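## Task

Remove the orange microphone from its stand and set it down on an empty part of the table, where it must rest motionless without contacting any other object on the table. At the finish the other microphone must still sit in its own stand's holder and both stands must be standing upright on the table. A stand must never tilt far while its own microphone is in contact with it. Releasing the orange microphone while it is moving quickly, or letting it drop or slide downward by more than a few centimetres in total, may count as failure. A result that holds only because the robot is still supporting things does not count.

## Robot and tools

Robot: two arms, left_arm and right_arm, each with six revolute joints and a parallel gripper, working in a physics simulation. Loose objects may occasionally get a brief nudge from outside. Knocking or placing anything off the table fails the task, and the two arms must not collide or push on each other hard.

Frame: all printed poses share one scene frame. Origin sits on the table surface midway between the arms; +x points out over the table, +z up, and left_arm is on the +y side. The names left and right refer to the arms, not to image sides. Printed hand positions are approximate and drift more when the arm is stretched far.

Tool execute_actions, argument actions: a list holding at most one item, or empty. Empty list: just reports the current state. An action item has rows (1 to 15 rows) and optional steps (1 to 15, default 15); each control step is 1/30 s, one row per step, and the final row is reused if rows run out. A wait item has only steps (up to 300) and sends nothing new; it returns once that many steps have elapsed since the previous result, with your own reply time counted in. Optional pictures (boolean) chooses whether camera images come back; by default they do. A refused call moves nothing.

Each row is one flat list of 14 numbers covering both arms, always all 14 even if one arm stays still: left_arm waist, shoulder, elbow, wrist pitch, wrist yaw, wrist roll, opening, then right_arm in that same order. Joint values are absolute target angles in radians (joint space, the same numbers Joint positions prints), not offsets. Stated ranges per arm: waist -2.618 to 3.054, shoulder 0.000 to 3.142, elbow 0.000 to 3.142, wrist pitch -1.571 to 1.571, wrist yaw -1.571 to 1.571, wrist roll -2.094 to 2.094. True limits may differ by up to 0.036 rad either way. A target more than 0.036 rad beyond a stated limit, and further out than the current angle, gets the call refused; a target past the real limit is clipped there, and the result may note joint sent to its limit (possibly about an earlier, still-running action). Absence of that note does not prove more room. Opening is an absolute command from -1 (closed) to +1 (fully open, 0.094 m pad gap).

Motion: targets are kept within a lead of the measured angle each step (waist 0.202, shoulder 0.258, elbow 0.238, wrist pitch 0.573, wrist yaw and roll 0.522 rad), and if the targets would move the gripper more than 70 mm away from where it is, all joints of that arm are scaled back. So distant targets take several actions. Friction can leave a joint up to about 0.031 rad short, and very small changes may not move it. Between calls the arms keep heading to the last row sent until they nearly stop or a step is HELD; after that only a new action moves them further. Fingers already moving keep moving. The simulation runs on while you think and write.

Gripping: grip_measured reports finger opening on the same -1..1 scale as the command (Joint positions gives metres). Each gripper reads off by up to about 1 mm, constant per scene. To hold something, keep commanding an opening below grip_measured: roughly 0.03 below for a firm hold, less for a gentle one. Pads push about 50 to 62 N each, less through parts under about 2 mm thick, with a short hard spike at first contact. Fingers point along the gripper's +z axis and close along its y axis; end_effector_position is the point between the pads, about 1 cm behind the tips.

Result lines: the state line left_arm: … | right_arm: … gives end_effector_position (m) and end_effector_quat_wxyz per arm. Joint positions and Joint velocities list each arm's six joints (rad, rad/s) then pad gap (m, m/s). Joint torques follow the joint order without the gripper; they are raw drive output with fixed offset, scale and noise, nonzero in free air, and friction can mask or fake loads. joint command not followed means a clearance check altered or blocked that arm's joint targets on some steps; the rest of the row still ran. HELD marks steps where your row was partly or wholly not sent. MOTOR HOT appears from 75 °C; at 90 °C that arm halts for 10 s (then that threshold is disabled for 5 minutes before it can trigger again), and at 100 °C that arm's motors and gripper go limp and it falls. Such stops show as OVER-TEMPERATURE FAULT. Holding loads heats motors, even during your thinking, and some heat carries into the next scene.

Tool zoom_image: camera (cam_head_left 672x504, cam_head_right 672x504, cam_left_wrist 616x616, cam_right_wrist 616x616) and region [x0, y0, x1, y1] in pixels of that camera's latest full image, origin top-left, at most 504 by 504. Returns an enlarged view.

Tool finished_scene: argument scene, the number of the current scene. Replying without any tool call ends everything remaining. Before finishing, make sure the microphone rests on the table on its own, released and still, and the stands are upright.

Avoid: releasing the microphone while it moves fast, letting it drop or slide down more than a few centimetres, tipping a stand while its microphone touches it, slams, hard pushes, arm stops, and jerky, effortful motion.

Each tool is called after ">>>" as name([rows], argument=value, ...), one row to a line, values as JSON.

## Session

>>> execute_actions(actions=[])

Scene clock: 0.00 s of 4800.00 s.
left_arm: end_effector_position=(+0.1115, +0.1925, +0.1497) grip_measured=+1.000 end_effector_quat_wxyz=(-0.067, +0.993, +0.068, +0.074) | right_arm: end_effector_position=(+0.4835, -0.3122, +0.1857) grip_measured=+1.000 end_effector_quat_wxyz=(+0.248, +0.637, +0.519, +0.513)
Joint positions: left_arm=[-1.502  1.336  1.181 -1.523 -0.169  1.674  0.094] | right_arm=[-0.163  1.665  1.015  0.239 -0.502  1.801  0.094]
Joint velocities: left_arm=[-0.002 -0.012  0.007 -0.007 -0.037 -0.037  0.   ] | right_arm=[ 0.022 -0.012 -0.002  0.022 -0.007 -0.007  0.   ]
Joint torques (N m, as the arm reports them, + toward a larger angle): no reading

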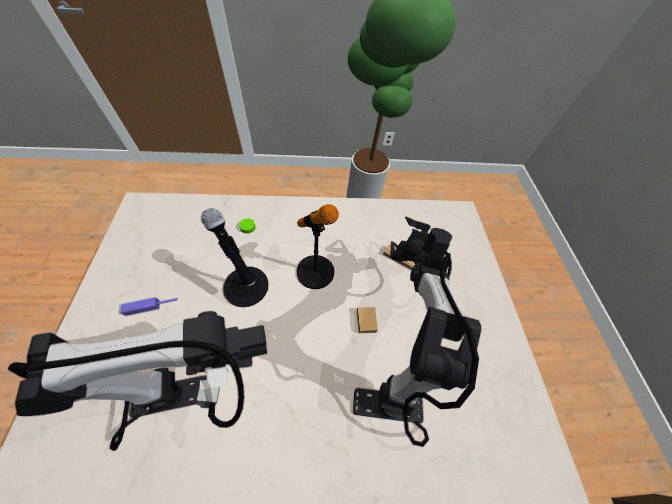

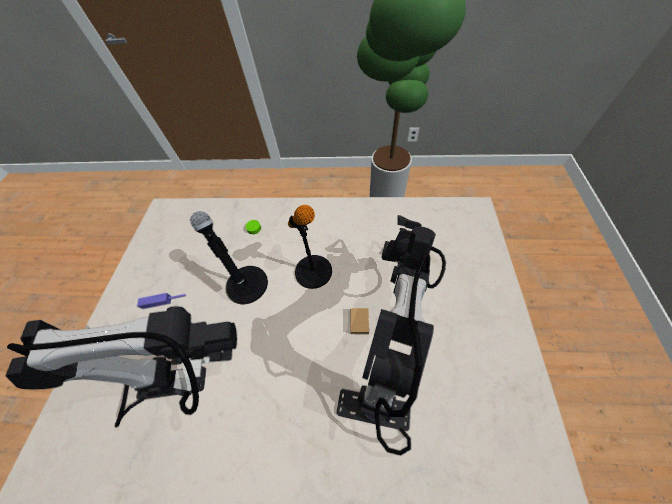

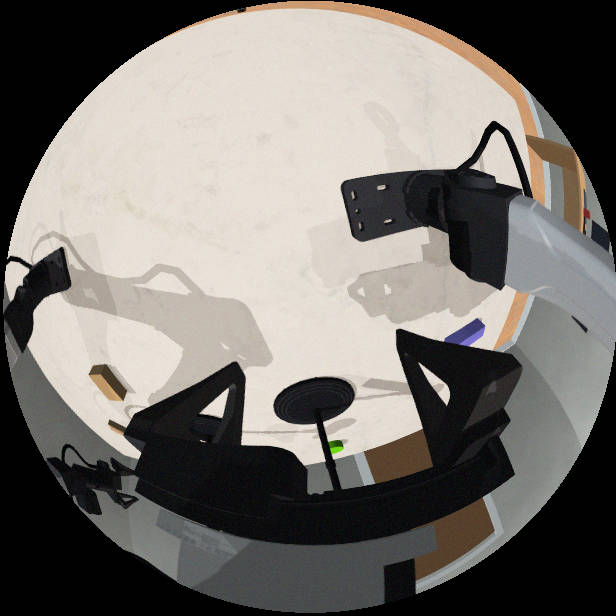

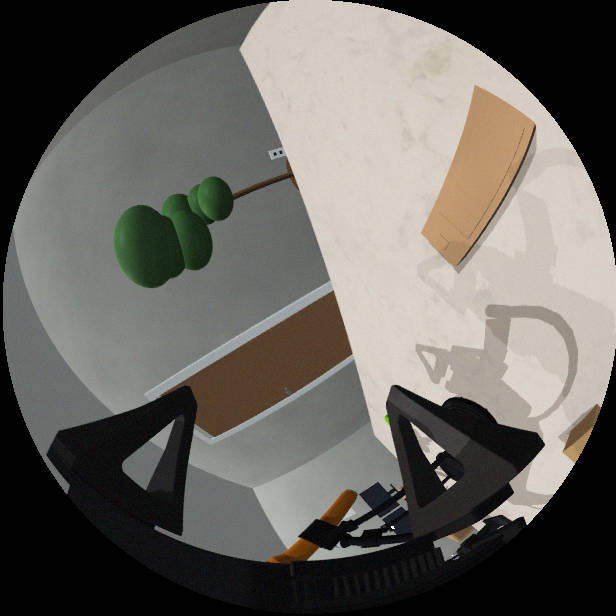

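>>> zoom_image(camera="cam_head_left", region=[180, 190, 360, 320])

>>> zoom_image(camera="cam_head_right", region=[180, 190, 360, 320])

Region (180, 190, 360, 320) of cam_head_left's 672x504 image, scaled by 2.800, with more detail than that image has.

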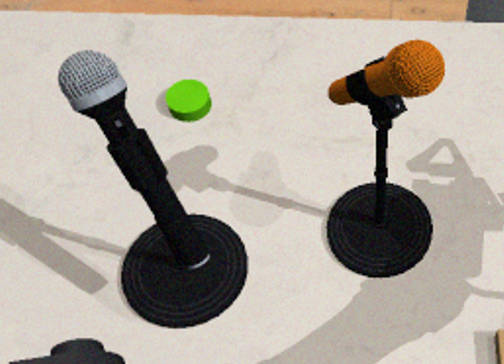

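Region (180, 190, 360, 320) of cam_head_right's 672x504 image, scaled by 2.800, with more detail than that image has.

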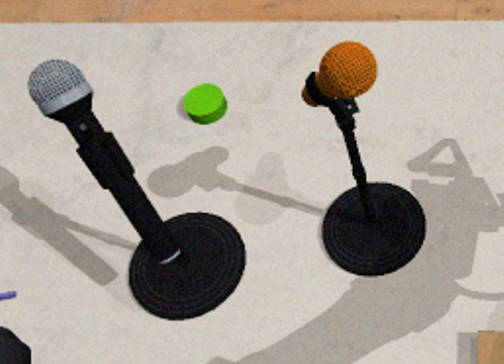

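>>> execute_actions([
  {"rows": [[-1.3,1.25,1.3,-1.0,-0.1,1.6,1,0.1,1.1,0.5,0.6,-0.2,0.9,1]], "steps": 15},
], pictures=false)

>>> execute_actions([
  {"rows": [[-1.0,1.15,1.3,-0.6,0,1.5,1,0.64,0.785,0.2,0.69,0,0,1]], "steps": 15},
], pictures=false)

>>> execute_actions([
  {"steps": 25},
])

Scene clock: 29.30 s of 4800.00 s.
left_arm: end_effector_position=(+0.1908, +0.0876, +0.2275) grip_measured=+1.000 end_effector_quat_wxyz=(+0.263, +0.934, +0.210, +0.120) | right_arm: end_effector_position=(+0.3795, -0.2216, +0.2750) grip_measured=+1.000 end_effector_quat_wxyz=(+0.602, +0.262, +0.647, +0.387)
Joint positions: left_arm=[-1.307  1.256  1.29  -1.027 -0.111  1.608  0.094] | right_arm=[ 0.108  1.093  0.532  0.587 -0.222  0.963  0.094]
Joint velocities: left_arm=[-0.027  0.007  0.002  0.095  0.037 -0.007  0.   ] | right_arm=[-0.007  0.002 -0.007  0.037  0.125 -0.374  0.   ]
Joint torques (N m, as the arm reports them, + toward a larger angle): left_arm=[ 0.34 -4.87  6.93  1.34  0.06 -0.14] | right_arm=[-0.38 -2.52  5.47  2.42  0.05 -0.34]
Steps of this call (steps 1 to 90: nothing new was sent; then 25.80 s passed at rest; steps 91 to 105: all 15 steps of this action). Readings (joint positions):
91: left_arm=[-1.485 1.331 1.185 -1.496 -0.157 1.669] | right_arm=[-0.146 1.644 0.985 0.279 -0.459 1.745]
92: left_arm=[-1.444 1.325 1.197 -1.439 -0.148 1.661] | right_arm=[-0.113 1.595 0.925 0.322 -0.412 1.672]
94: left_arm=[-1.369 1.306 1.234 -1.317 -0.138 1.646] | right_arm=[-0.008 1.463 0.799 0.395 -0.348 1.516]
98: left_arm=[-1.307 1.265 1.285 -1.118 -0.125 1.621] | right_arm=[0.111 1.138 0.551 0.515 -0.285 1.171]
105: the state above

Scene clock: 29.80 s of 4800.00 s.
left_arm: end_effector_position=(+0.2889, +0.0983, +0.3305) grip_measured=+1.000 end_effector_quat_wxyz=(+0.482, +0.786, +0.343, +0.179) | right_arm: end_effector_position=(+0.2770, -0.0939, +0.2449) grip_measured=+1.000 end_effector_quat_wxyz=(+0.714, -0.149, +0.651, +0.208)
Joint positions: left_arm=[-1.001  1.155  1.286 -0.622 -0.015  1.509  0.094] | right_arm=[ 0.634  0.789  0.217  0.68  -0.017  0.061  0.094]
Joint velocities: left_arm=[-0.002 -0.002  0.002  0.081  0.007 -0.007  0.   ] | right_arm=[ 0.007  0.002  0.007  0.007  0.051 -0.256  0.   ]
Joint torques (N m, as the arm reports them, + toward a larger angle): left_arm=[-0.03 -4.11  7.54  1.95  0.05 -0.13] | right_arm=[ 0.73 -0.88  6.4   2.38 -0.04 -0.19]
Steps of this call (steps 1 to 15: all 15 steps of this action). Readings (joint positions):
1: left_arm=[-1.287 1.250 1.287 -0.996 -0.090 1.597] | right_arm=[0.138 1.061 0.500 0.606 -0.172 0.884]
2: left_arm=[-1.242 1.241 1.286 -0.946 -0.073 1.584] | right_arm=[0.206 0.980 0.426 0.623 -0.132 0.784]
4: left_arm=[-1.130 1.212 1.286 -0.841 -0.051 1.560] | right_arm=[0.362 0.829 0.289 0.657 -0.090 0.587]
8: left_arm=[-1.002 1.162 1.286 -0.691 -0.039 1.526] | right_arm=[0.612 0.789 0.217 0.665 -0.052 0.254]
15: the state above

Scene clock: 30.63 s of 4800.00 s.
left_arm: end_effector_position=(+0.2890, +0.0965, +0.3331) grip_measured=+1.000 end_effector_quat_wxyz=(+0.488, +0.783, +0.342, +0.177) | right_arm: end_effector_position=(+0.2779, -0.0957, +0.2457) grip_measured=+1.000 end_effector_quat_wxyz=(+0.721, -0.161, +0.647, +0.187)
Joint positions: left_arm=[-1.001  1.155  1.286 -0.61  -0.008  1.504  0.094] | right_arm=[ 0.634  0.789  0.217  0.683 -0.006  0.011  0.094]
Joint velocities: left_arm=[-0.002  0.007  0.007 -0.037  0.022 -0.022  0.   ] | right_arm=[ 0.002 -0.002  0.002  0.037 -0.022 -0.037  0.   ]
Joint torques (N m, as the arm reports them, + toward a larger angle): left_arm=[-0.02 -4.18  7.51  1.95  0.07 -0.13] | right_arm=[ 0.57 -0.78  6.37  2.35 -0.05 -0.27]
Steps of this call (steps 1 to 25: the robot went on to your last target). Readings (joint positions):
1: left_arm=[-1.001 1.155 1.286 -0.620 -0.013 1.508] | right_arm=[0.634 0.789 0.217 0.680 -0.015 0.050]
2: left_arm=[-1.001 1.155 1.286 -0.618 -0.012 1.507] | right_arm=[0.634 0.789 0.217 0.681 -0.013 0.042]
4: left_arm=[-1.001 1.155 1.286 -0.615 -0.011 1.506] | right_arm=[0.634 0.789 0.217 0.682 -0.010 0.031]
8: left_arm=[-1.001 1.155 1.286 -0.612 -0.009 1.505] | right_arm=[0.634 0.789 0.217 0.683 -0.008 0.019]
25: the state above

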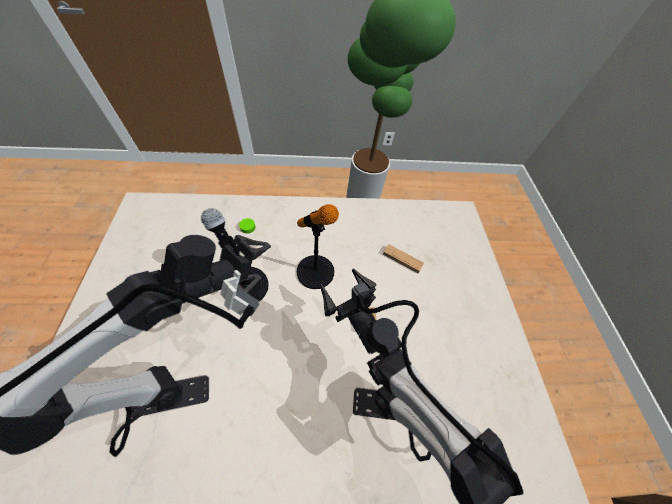

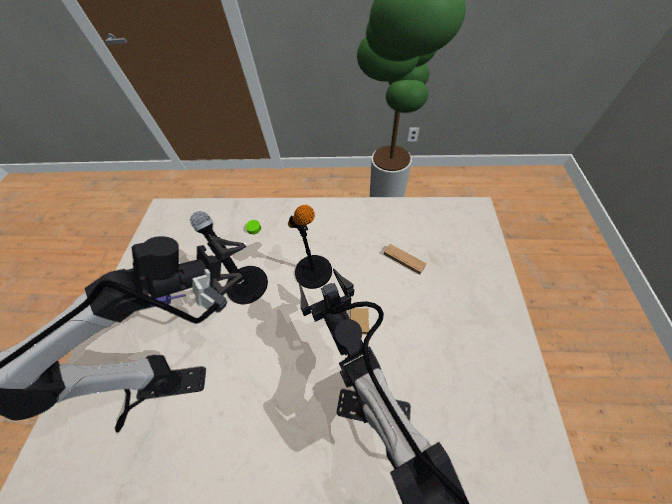

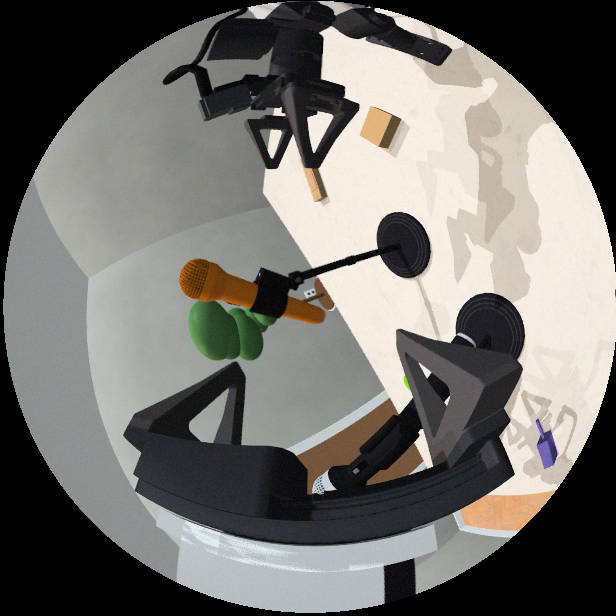

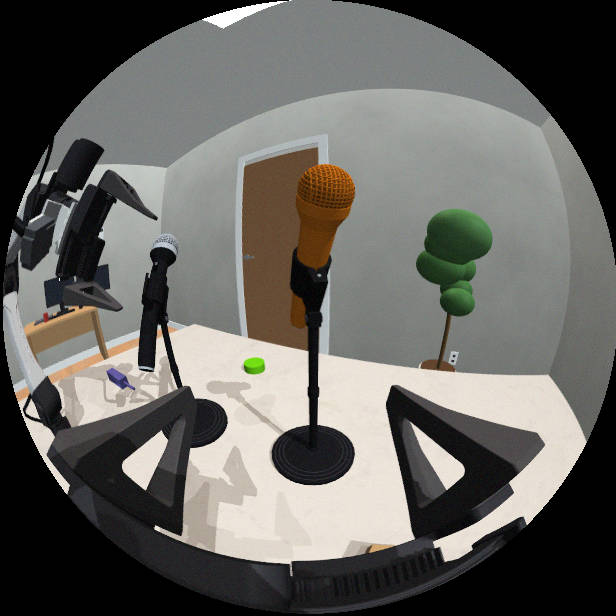

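>>> zoom_image(camera="cam_right_wrist", region=[240, 150, 400, 350])

>>> zoom_image(camera="cam_left_wrist", region=[170, 230, 350, 350])

Region (240, 150, 400, 350) of cam_right_wrist's 616x616 image, scaled by 2.520, with more detail than that image has; it fills the left 403 columns of this view, and the rest is white.

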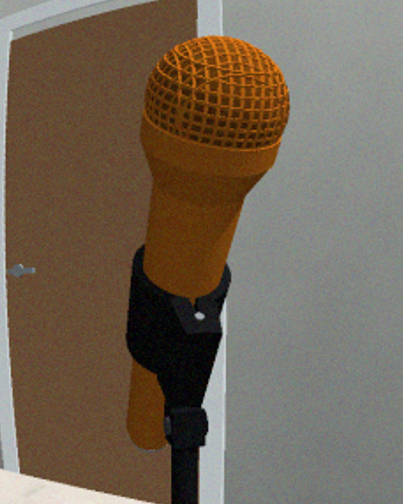

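Region (170, 230, 350, 350) of cam_left_wrist's 616x616 image, scaled by 2.800, with more detail than that image has.

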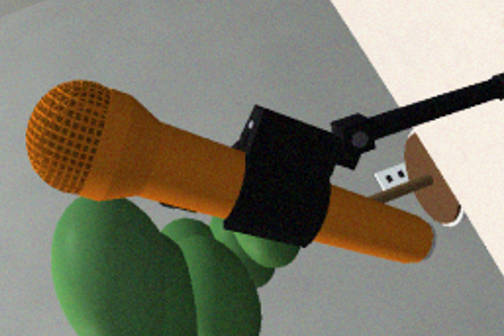

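>>> execute_actions([
  {"rows": [[-1.27,1.3,1.0,0.2,-0.8,0.7,1,0.2,0.98,0.60,0.61,0,0.17,1]], "steps": 15},
], pictures=false)

>>> execute_actions([
  {"rows": [[-1.27,1.7,0.97,0.75,-0.81,0.2,0.6,0.2,0.98,0.60,0.61,0,0.17,1],[-1.27,1.7,0.97,0.75,-0.81,0.2,0.6,0.2,0.98,0.60,0.61,0,0.17,1],[-1.27,1.7,0.97,0.75,-0.81,0.2,0.6,0.2,0.98,0.60,0.61,0,0.17,1],[-1.27,1.7,0.97,0.75,-0.81,0.2,0.6,0.2,0.98,0.60,0.61,0,0.17,1],[-1.27,1.7,0.97,0.75,-0.81,0.2,0.6,0.2,0.98,0.60,0.61,0,0.17,1],[-1.27,1.7,0.97,0.75,-0.81,0.2,0.6,0.2,0.98,0.60,0.61,0,0.17,1],[-1.27,1.7,0.97,0.75,-0.81,0.2,0.6,0.2,0.98,0.60,0.61,0,0.17,1],[-1.27,2.06,0.97,1.12,-0.81,0.0,0.6,0.2,0.98,0.60,0.61,0,0.17,1]], "steps": 15},
], pictures=false)

>>> execute_actions([
  {"steps": 25},
])

Scene clock: 95.13 s of 4800.00 s.
left_arm: end_effector_position=(+0.3271, +0.0628, +0.3160) grip_measured=+1.000 end_effector_quat_wxyz=(+0.641, +0.417, +0.621, +0.172) | right_arm: end_effector_position=(+0.3551, -0.2251, +0.3665) grip_measured=+1.000 end_effector_quat_wxyz=(+0.793, +0.029, +0.603, +0.083)
Joint positions: left_arm=[-1.272  1.311  0.992  0.155 -0.755  0.741  0.094] | right_arm=[0.203 0.966 0.602 0.639 0.004 0.152 0.094]
Joint velocities: left_arm=[-0.022 -0.032 -0.027  0.212 -0.3   -0.256  0.   ] | right_arm=[-0.012  0.007 -0.012  0.007  0.066  0.037  0.   ]
Joint torques (N m, as the arm reports them, + toward a larger angle): left_arm=[ 0.15 -6.53  7.51  1.8  -0.11 -0.14] | right_arm=[-0.28 -0.81  7.65  1.9  -0.17  0.  ]
Steps of this call (steps 1 to 15: the robot went on to your last target; steps 16 to 100: nothing new was sent; then 60.67 s passed at rest; steps 101 to 115: all 15 steps of this action). Readings (joint positions):
101: left_arm=[-1.029 1.158 1.252 -0.537 -0.082 1.437] | right_arm=[0.605 0.812 0.243 0.667 -0.019 0.029]
102: left_arm=[-1.085 1.167 1.196 -0.411 -0.182 1.343] | right_arm=[0.544 0.866 0.303 0.647 -0.020 0.051]
104: left_arm=[-1.207 1.230 1.087 -0.190 -0.375 1.144] | right_arm=[0.426 0.941 0.427 0.627 -0.015 0.081]
108: left_arm=[-1.272 1.334 0.995 -0.002 -0.607 0.885] | right_arm=[0.222 0.966 0.585 0.635 -0.000 0.126]
115: the state above

Scene clock: 95.63 s of 4800.00 s.
left_arm: end_effector_position=(+0.3794, -0.0257, +0.1150) grip_measured=+0.602 end_effector_quat_wxyz=(+0.667, +0.168, +0.724, -0.039) | right_arm: end_effector_position=(+0.3551, -0.2251, +0.3664) grip_measured=+1.000 end_effector_quat_wxyz=(+0.793, +0.031, +0.603, +0.086)
Joint positions: left_arm=[-1.272  2.1    0.965  0.983 -0.798  0.06   0.075] | right_arm=[0.203 0.966 0.602 0.639 0.004 0.159 0.094]
Joint velocities: left_arm=[-0.002  0.095 -0.1    0.344 -0.066 -0.418  0.   ] | right_arm=[-0.012  0.007  0.022  0.007 -0.022 -0.022  0.   ]
Joint torques (N m, as the arm reports them, + toward a larger angle): left_arm=[ -0.07 -14.93   5.76   2.71  -0.14  -0.1 ] | right_arm=[-0.02 -0.75  7.53  1.91 -0.13  0.  ]
Steps of this call (steps 1 to 15: all 15 steps of this action). Readings (joint positions):
1: left_arm=[-1.272 1.336 0.988 0.235 -0.770 0.662] | right_arm=[0.203 0.966 0.602 0.639 0.004 0.153]
2: left_arm=[-1.272 1.392 0.994 0.363 -0.781 0.569] | right_arm=[0.203 0.966 0.602 0.639 0.004 0.155]
4: left_arm=[-1.272 1.532 0.998 0.538 -0.788 0.436] | right_arm=[0.203 0.966 0.602 0.639 0.004 0.156]
8: left_arm=[-1.272 1.756 0.975 0.690 -0.795 0.270] | right_arm=[0.203 0.966 0.602 0.639 0.004 0.158]
15: the state above

Scene clock: 96.47 s of 4800.00 s.
left_arm: end_effector_position=(+0.3800, -0.0261, +0.1533) grip_measured=+0.602 end_effector_quat_wxyz=(+0.700, +0.103, +0.699, -0.101) | right_arm: end_effector_position=(+0.3551, -0.2251, +0.3664) grip_measured=+1.000 end_effector_quat_wxyz=(+0.793, +0.031, +0.603, +0.086)
Joint positions: left_arm=[-1.272  2.071  0.964  1.11  -0.801  0.005  0.075] | right_arm=[0.203 0.966 0.602 0.639 0.004 0.159 0.094]
Joint velocities: left_arm=[ 0.002 -0.012 -0.002  0.037 -0.022  0.007 -0.   ] | right_arm=[ 0.012 -0.017 -0.002  0.037 -0.007 -0.022  0.   ]
Joint torques (N m, as the arm reports them, + toward a larger angle): left_arm=[  0.04 -11.86   5.39   1.91  -0.12  -0.06] | right_arm=[-0.03 -1.    7.55  1.93 -0.16 -0.05]
Steps of this call (steps 1 to 25: the robot went on to your last target). Readings (joint positions):
1: left_arm=[-1.272 2.101 0.964 0.994 -0.799 0.049] | right_arm=[0.203 0.966 0.602 0.639 0.004 0.159]
2: left_arm=[-1.272 2.098 0.964 1.015 -0.799 0.040] | right_arm=[0.203 0.966 0.602 0.639 0.004 0.159]
4: left_arm=[-1.272 2.085 0.964 1.050 -0.800 0.027] | right_arm=[0.203 0.966 0.602 0.639 0.004 0.159]
8: left_arm=[-1.272 2.071 0.964 1.094 -0.801 0.013] | right_arm=[0.203 0.966 0.602 0.639 0.004 0.159]
25: the state above

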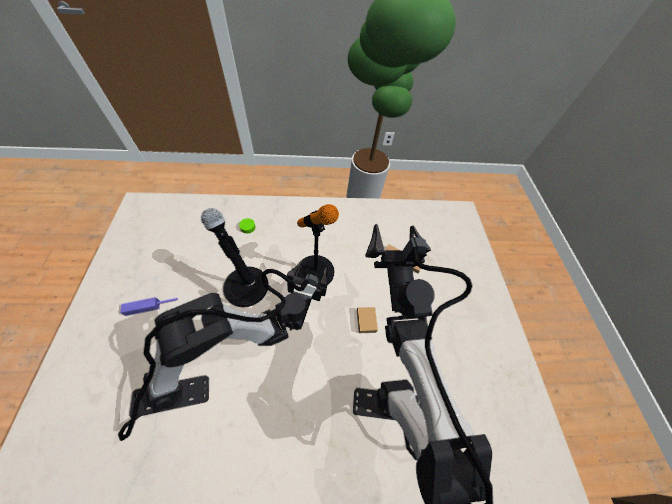

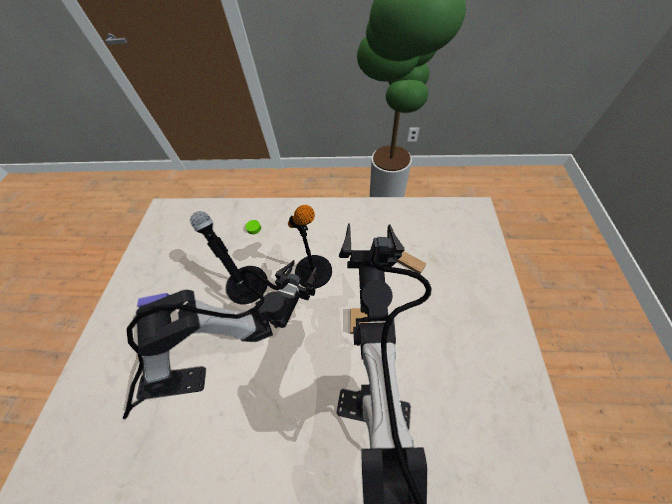

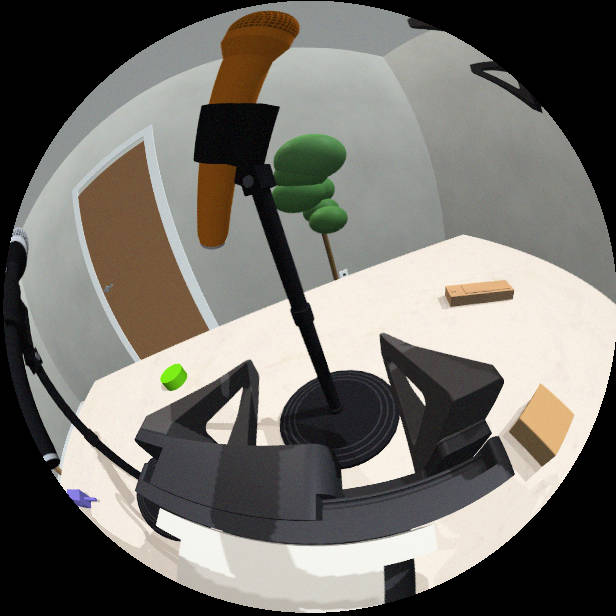

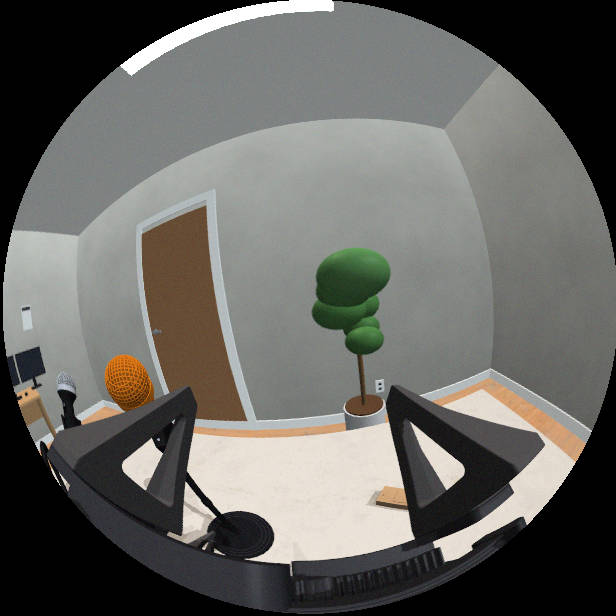

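>>> execute_actions([
  {"rows": [[-1.265,2.08,0.99,1.10,-0.81,0,0.6,0.24,1.0,0.59,0.58,0,0.17,1],[-1.26,2.09,1.01,1.09,-0.81,0,0.6,0.28,1.01,0.59,0.58,0,0.17,1],[-1.255,2.10,1.03,1.08,-0.81,0,0.6,0.32,1.01,0.59,0.58,0,0.17,1],[-1.25,2.11,1.05,1.07,-0.81,0,0.6,0.36,1.01,0.59,0.58,0,0.17,1],[-1.245,2.12,1.07,1.06,-0.81,0,0.6,0.40,1.01,0.59,0.58,0,0.17,1],[-1.24,2.13,1.09,1.05,-0.81,0,0.6,0.44,1.01,0.59,0.58,0,0.17,1],[-1.23,2.14,1.11,1.04,-0.81,0,0.6,0.48,1.01,0.59,0.58,0,0.17,1],[-1.22,2.15,1.13,1.03,-0.81,0,0.6,0.52,1.01,0.59,0.58,0,0.17,1],[-1.21,2.16,1.15,1.02,-0.81,0,0.6,0.55,1.01,0.59,0.58,0,0.17,1],[-1.205,2.165,1.16,1.02,-0.81,0,0.6,0.58,1.01,0.59,0.58,0,0.17,1]], "steps": 15},
], pictures=false)

>>> execute_actions([
  {"steps": 10},
])

Scene clock: 104.60 s of 4800.00 s.
left_arm: end_effector_position=(+0.4232, -0.0328, +0.1652) grip_measured=+0.602 end_effector_quat_wxyz=(+0.709, +0.071, +0.696, -0.085) | right_arm: end_effector_position=(+0.3312, -0.0922, +0.3485) grip_measured=+1.000 end_effector_quat_wxyz=(+0.744, -0.086, +0.622, +0.228)
Joint positions: left_arm=[-1.207  2.149  1.14   1.039 -0.804  0.005  0.075] | right_arm=[ 0.575  0.996  0.602  0.607 -0.003  0.16   0.094]
Joint velocities: left_arm=[ 0.012  0.012 -0.007 -0.11  -0.007 -0.051  0.   ] | right_arm=[-0.002  0.002 -0.002 -0.022  0.022 -0.051  0.   ]
Joint torques (N m, as the arm reports them, + toward a larger angle): left_arm=[ -0.05 -10.97   6.83   1.75  -0.06  -0.1 ] | right_arm=[ 0.66 -1.39  6.74  2.04 -0.09 -0.05]
Steps of this call (steps 1 to 15: the robot went on to your last target; steps 16 to 100: nothing new was sent; then 4.30 s passed at rest; steps 101 to 115: all 15 steps of this action). Readings (joint positions):
101: left_arm=[-1.272 2.071 0.964 1.110 -0.801 0.005] | right_arm=[0.208 0.967 0.602 0.637 0.005 0.159]
102: left_arm=[-1.272 2.072 0.968 1.107 -0.802 0.005] | right_arm=[0.223 0.971 0.602 0.636 0.008 0.159]
104: left_arm=[-1.269 2.082 0.995 1.097 -0.803 0.005] | right_arm=[0.286 0.984 0.602 0.628 0.009 0.159]
108: left_arm=[-1.250 2.116 1.078 1.073 -0.803 0.005] | right_arm=[0.448 0.996 0.602 0.609 0.005 0.160]
115: the state above

Scene clock: 104.93 s of 4800.00 s.
left_arm: end_effector_position=(+0.4233, -0.0329, +0.1627) grip_measured=+0.602 end_effector_quat_wxyz=(+0.707, +0.074, +0.698, -0.082) | right_arm: end_effector_position=(+0.3312, -0.0922, +0.3485) grip_measured=+1.000 end_effector_quat_wxyz=(+0.744, -0.086, +0.622, +0.228)
Joint positions: left_arm=[-1.207  2.15   1.14   1.029 -0.804  0.005  0.075] | right_arm=[ 0.575  0.996  0.602  0.607 -0.003  0.16   0.094]
Joint velocities: left_arm=[ 0.002  0.012 -0.017 -0.007 -0.095 -0.022 -0.001] | right_arm=[-0.002 -0.007 -0.007 -0.022  0.081  0.007  0.   ]
Joint torques (N m, as the arm reports them, + toward a larger angle): left_arm=[  0.   -10.91   6.8    1.73  -0.09  -0.09] | right_arm=[ 0.4  -1.01  6.58  1.98 -0.09 -0.05]
Steps of this call (steps 1 to 10: the robot went on to your last target). Readings (joint positions):
1: left_arm=[-1.207 2.149 1.140 1.036 -0.804 0.005] | right_arm=[0.575 0.996 0.602 0.607 -0.003 0.160]
2: left_arm=[-1.207 2.150 1.140 1.034 -0.804 0.005] | right_arm=[0.575 0.996 0.602 0.607 -0.003 0.160]
4: left_arm=[-1.207 2.150 1.140 1.031 -0.804 0.005] | right_arm=[0.575 0.996 0.602 0.607 -0.003 0.160]
8: left_arm=[-1.207 2.150 1.140 1.029 -0.804 0.005] | right_arm=[0.575 0.996 0.602 0.607 -0.003 0.160]
10: the state above

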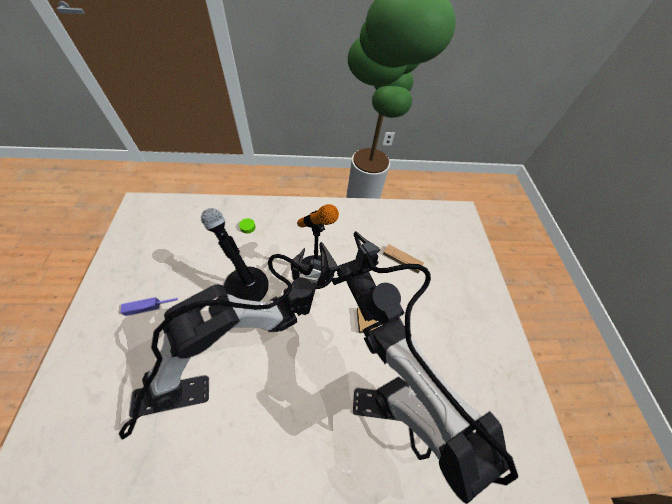

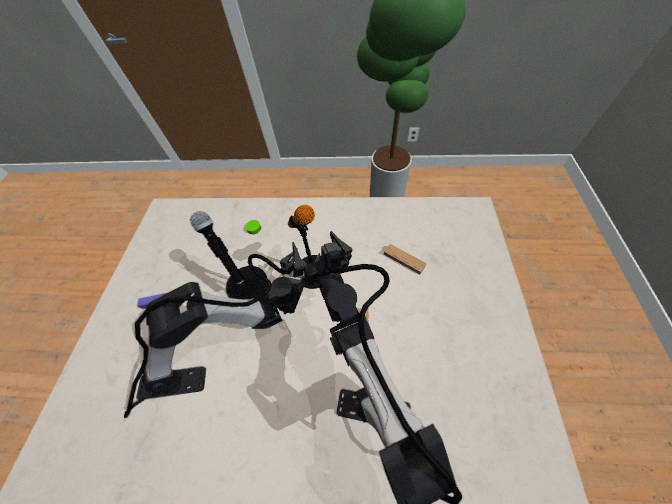

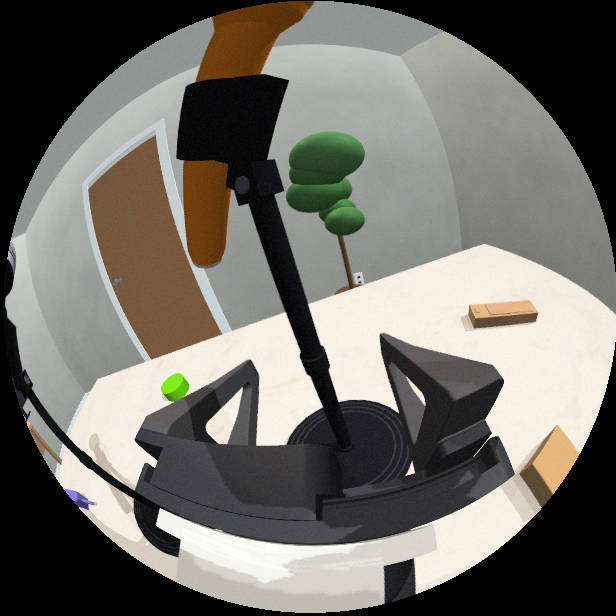

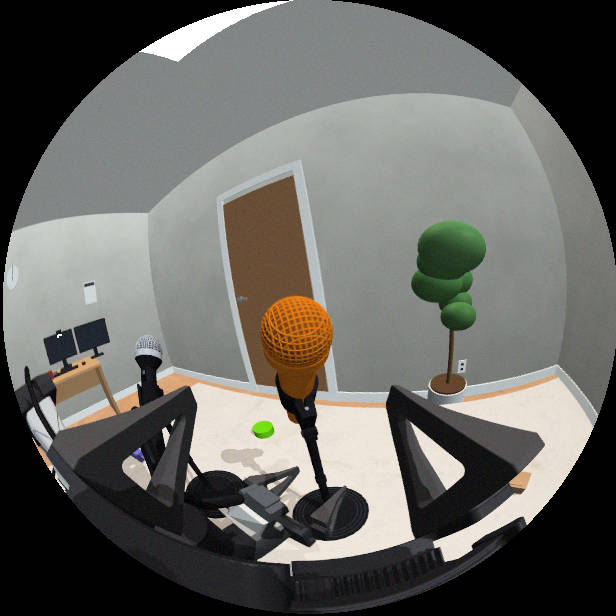

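>>> execute_actions([
  {"rows": [[-1.205,2.19,1.15,1.05,-0.81,0,0.6,0.575,1.0,0.60,0.60,0,0.17,1],[-1.205,2.22,1.16,1.07,-0.81,0,0.6,0.575,1.0,0.60,0.60,0,0.17,1],[-1.20,2.25,1.17,1.09,-0.81,0,0.6,0.575,1.0,0.60,0.60,0,0.17,1],[-1.20,2.28,1.18,1.11,-0.81,0,0.6,0.575,1.0,0.60,0.60,0,0.17,1],[-1.195,2.30,1.20,1.11,-0.81,0,0.6,0.575,1.0,0.60,0.60,0,0.17,1],[-1.19,2.31,1.22,1.11,-0.81,0,0.6,0.575,1.0,0.60,0.60,0,0.17,1],[-1.185,2.32,1.24,1.10,-0.81,0,0.6,0.575,1.0,0.60,0.60,0,0.17,1],[-1.18,2.335,1.26,1.10,-0.81,0,0.6,0.575,1.0,0.60,0.60,0,0.17,1],[-1.172,2.35,1.28,1.095,-0.81,0,0.6,0.575,1.0,0.60,0.60,0,0.17,1]], "steps": 15},
], pictures=false)

>>> execute_actions([
  {"steps": 10},
])

Scene clock: 120.03 s of 4800.00 s.
left_arm: end_effector_position=(+0.4493, -0.0426, +0.1084) grip_measured=+0.602 end_effector_quat_wxyz=(+0.702, +0.071, +0.706, -0.063) | right_arm: end_effector_position=(+0.3312, -0.0922, +0.3485) grip_measured=+1.000 end_effector_quat_wxyz=(+0.744, -0.086, +0.622, +0.228)
Joint positions: left_arm=[-1.176  2.353  1.258  1.084 -0.805  0.004  0.075] | right_arm=[ 0.575  0.996  0.602  0.607 -0.003  0.16   0.094]
Joint velocities: left_arm=[-0.017 -0.027  0.076  0.081 -0.007 -0.007 -0.001] | right_arm=[-0.027 -0.002  0.012  0.081 -0.022  0.007  0.   ]
Joint torques (N m, as the arm reports them, + toward a larger angle): left_arm=[  0.11 -13.45   6.18   1.9   -0.09  -0.09] | right_arm=[ 0.3  -2.12  7.46  2.18 -0.03 -0.07]
Steps of this call (steps 1 to 30: the robot went on to your last target; steps 31 to 120: nothing new was sent; then 10.60 s passed at rest; steps 121 to 135: all 15 steps of this action). Readings (joint positions):
121: left_arm=[-1.207 2.152 1.140 1.032 -0.804 0.004] | right_arm=[0.575 0.996 0.602 0.607 -0.003 0.160]
122: left_arm=[-1.207 2.159 1.140 1.042 -0.804 0.004] | right_arm=[0.575 0.996 0.602 0.607 -0.003 0.160]
124: left_arm=[-1.207 2.196 1.154 1.070 -0.805 0.004] | right_arm=[0.575 0.996 0.602 0.607 -0.003 0.160]
128: left_arm=[-1.202 2.302 1.206 1.087 -0.805 0.004] | right_arm=[0.575 0.996 0.602 0.607 -0.003 0.160]
135: the state above

Scene clock: 120.37 s of 4800.00 s.
left_arm: end_effector_position=(+0.4497, -0.0431, +0.1100) grip_measured=+0.602 end_effector_quat_wxyz=(+0.703, +0.070, +0.705, -0.064) | right_arm: end_effector_position=(+0.3312, -0.0922, +0.3485) grip_measured=+1.000 end_effector_quat_wxyz=(+0.744, -0.086, +0.622, +0.228)
Joint positions: left_arm=[-1.176  2.353  1.261  1.087 -0.805  0.004  0.075] | right_arm=[ 0.575  0.996  0.602  0.607 -0.003  0.16   0.094]
Joint velocities: left_arm=[-0.012  0.002  0.002  0.037 -0.037  0.022 -0.001] | right_arm=[ 0.002 -0.012  0.002  0.007  0.007  0.066  0.   ]
Joint torques (N m, as the arm reports them, + toward a larger angle): left_arm=[  0.21 -13.48   6.4    1.91  -0.1   -0.09] | right_arm=[ 0.04 -1.95  7.5   2.19 -0.04 -0.05]
Steps of this call (steps 1 to 10: the robot went on to your last target). Readings (joint positions):
1: left_arm=[-1.176 2.353 1.259 1.085 -0.805 0.004] | right_arm=[0.575 0.996 0.602 0.607 -0.003 0.160]
2: left_arm=[-1.176 2.353 1.260 1.086 -0.805 0.004] | right_arm=[0.575 0.996 0.602 0.607 -0.003 0.160]
4: left_arm=[-1.176 2.353 1.261 1.087 -0.805 0.004] | right_arm=[0.575 0.996 0.602 0.607 -0.003 0.160]
8: left_arm=[-1.176 2.353 1.261 1.087 -0.805 0.004] | right_arm=[0.575 0.996 0.602 0.607 -0.003 0.160]
10: the state above

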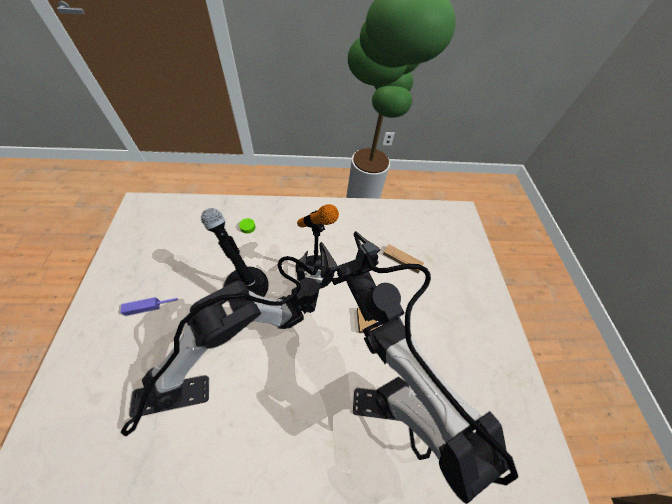

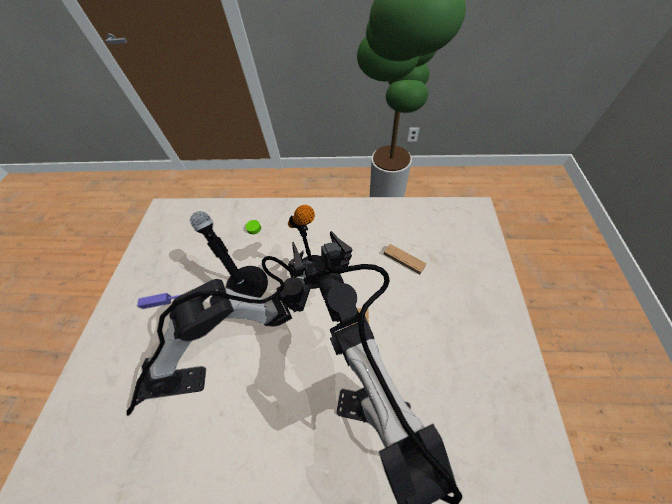

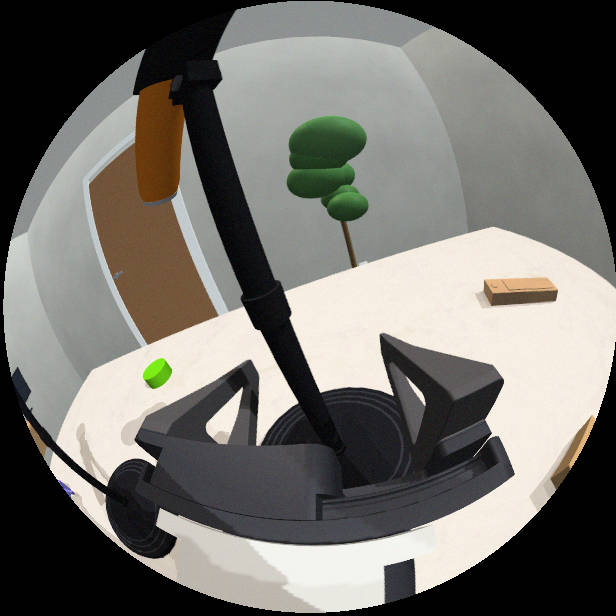

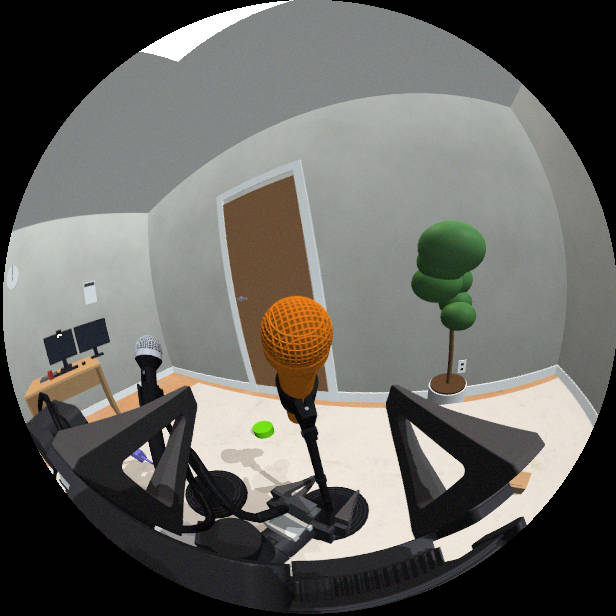

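>>> execute_actions([
  {"rows": [[-1.172,2.35,1.27,1.095,-0.84,0,0.5,0.575,1.04,0.59,0.67,0,0.17,0.8],[-1.172,2.35,1.27,1.095,-0.87,0,0.4,0.575,1.08,0.585,0.74,0,0.17,0.8],[-1.172,2.35,1.27,1.095,-0.88,0,0.3,0.575,1.12,0.58,0.81,0,0.17,0.8],[-1.172,2.35,1.27,1.095,-0.88,0,0.2,0.575,1.16,0.57,0.88,0,0.17,0.8],[-1.172,2.35,1.27,1.095,-0.88,0,0.1,0.575,1.20,0.56,0.95,0,0.17,0.8],[-1.172,2.35,1.27,1.095,-0.88,0,0.0,0.575,1.24,0.555,1.02,0,0.17,0.8],[-1.172,2.35,1.27,1.095,-0.88,0,-0.1,0.575,1.28,0.55,1.09,0,0.17,0.8],[-1.172,2.35,1.27,1.095,-0.88,0,-0.2,0.575,1.32,0.54,1.16,0,0.17,0.8],[-1.172,2.35,1.27,1.095,-0.88,0,-0.3,0.575,1.36,0.53,1.22,0,0.17,0.8],[-1.172,2.35,1.27,1.095,-0.88,0,-0.4,0.575,1.39,0.525,1.25,0,0.17,0.8]], "steps": 15},
], pictures=false)

>>> execute_actions([
  {"steps": 12},
])

Scene clock: 127.70 s of 4800.00 s.
left_arm: end_effector_position=(+0.4514, -0.0323, +0.1100) grip_measured=-0.398 end_effector_quat_wxyz=(+0.705, +0.047, +0.707, -0.042) | right_arm: end_effector_position=(+0.3749, -0.0721, +0.3002) grip_measured=+0.803 end_effector_quat_wxyz=(+0.768, -0.082, +0.590, +0.235)
Joint positions: left_arm=[-1.176  2.353  1.261  1.087 -0.869  0.004  0.028] | right_arm=[ 0.575  1.388  0.539  1.143 -0.003  0.16   0.085]
Joint velocities: left_arm=[ 0.012 -0.012  0.007  0.037 -0.022  0.037 -0.001] | right_arm=[-0.007  0.017  0.002  0.535 -0.037 -0.007  0.   ]
Joint torques (N m, as the arm reports them, + toward a larger angle): left_arm=[  0.2  -13.44   5.72   1.85  -0.1   -0.09] | right_arm=[ 0.28 -4.51  5.33  2.35 -0.06 -0.09]
Steps of this call (steps 1 to 15: the robot went on to your last target; steps 16 to 100: nothing new was sent; then 3.50 s passed at rest; steps 101 to 115: all 15 steps of this action). Readings (joint positions):
101: left_arm=[-1.176 2.353 1.261 1.087 -0.809 0.004] | right_arm=[0.575 1.000 0.602 0.614 -0.003 0.160]
102: left_arm=[-1.176 2.353 1.261 1.087 -0.817 0.004] | right_arm=[0.575 1.012 0.602 0.638 -0.003 0.160]
104: left_arm=[-1.176 2.353 1.261 1.087 -0.837 0.004] | right_arm=[0.575 1.066 0.602 0.720 -0.003 0.160]
108: left_arm=[-1.176 2.353 1.261 1.087 -0.858 0.004] | right_arm=[0.575 1.232 0.586 0.925 -0.003 0.160]
115: the state above

Scene clock: 128.10 s of 4800.00 s.
left_arm: end_effector_position=(+0.4514, -0.0318, +0.1100) grip_measured=-0.398 end_effector_quat_wxyz=(+0.705, +0.047, +0.707, -0.041) | right_arm: end_effector_position=(+0.3679, -0.0753, +0.3220) grip_measured=+0.803 end_effector_quat_wxyz=(+0.794, -0.077, +0.552, +0.243)
Joint positions: left_arm=[-1.176  2.353  1.261  1.087 -0.871  0.004  0.028] | right_arm=[ 0.575  1.388  0.539  1.237 -0.003  0.16   0.085]
Joint velocities: left_arm=[-0.002 -0.022  0.012 -0.007  0.037 -0.037  0.   ] | right_arm=[ 0.007 -0.002 -0.002  0.051  0.007 -0.022  0.001]
Joint torques (N m, as the arm reports them, + toward a larger angle): left_arm=[  0.2  -13.41   5.7    1.84  -0.13  -0.08] | right_arm=[ 0.31 -4.62  5.63  2.1  -0.09 -0.04]
Steps of this call (steps 1 to 12: the robot went on to your last target). Readings (joint positions):
1: left_arm=[-1.176 2.353 1.261 1.087 -0.869 0.004] | right_arm=[0.575 1.388 0.539 1.164 -0.003 0.160]
2: left_arm=[-1.176 2.353 1.261 1.087 -0.869 0.004] | right_arm=[0.575 1.388 0.539 1.183 -0.003 0.160]
4: left_arm=[-1.176 2.353 1.261 1.087 -0.870 0.004] | right_arm=[0.575 1.388 0.539 1.207 -0.003 0.160]
8: left_arm=[-1.176 2.353 1.261 1.087 -0.871 0.004] | right_arm=[0.575 1.388 0.539 1.229 -0.003 0.160]
12: the state above

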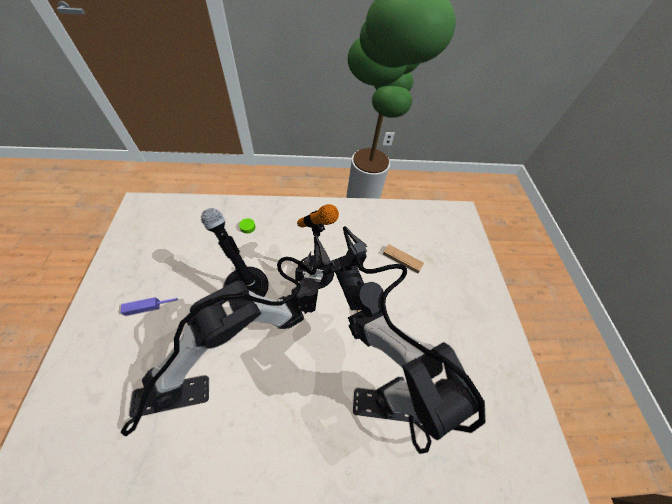

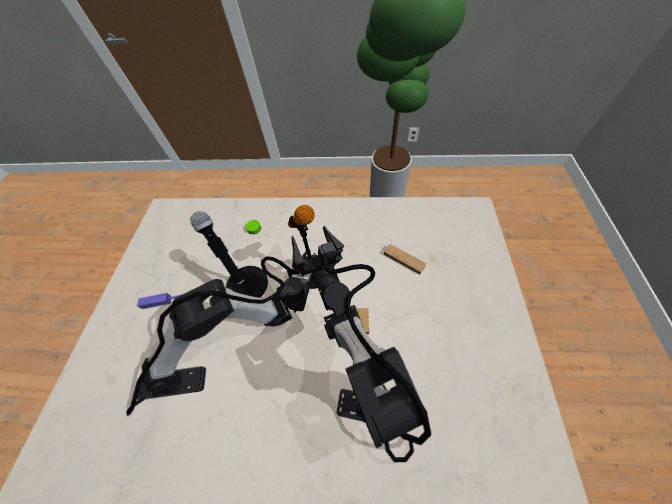

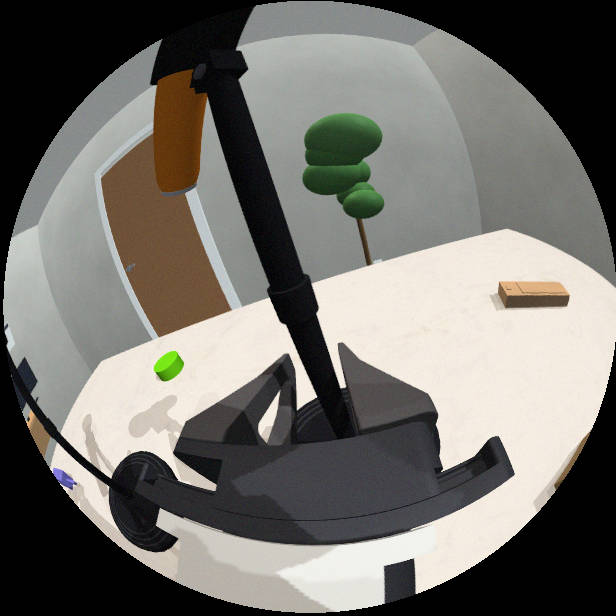

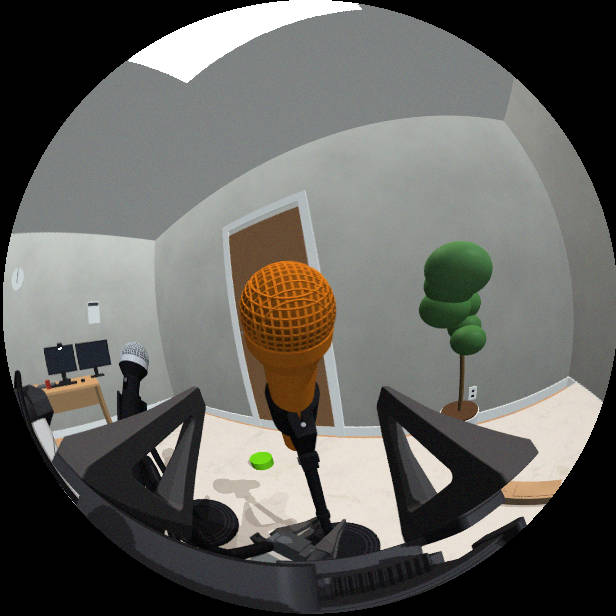

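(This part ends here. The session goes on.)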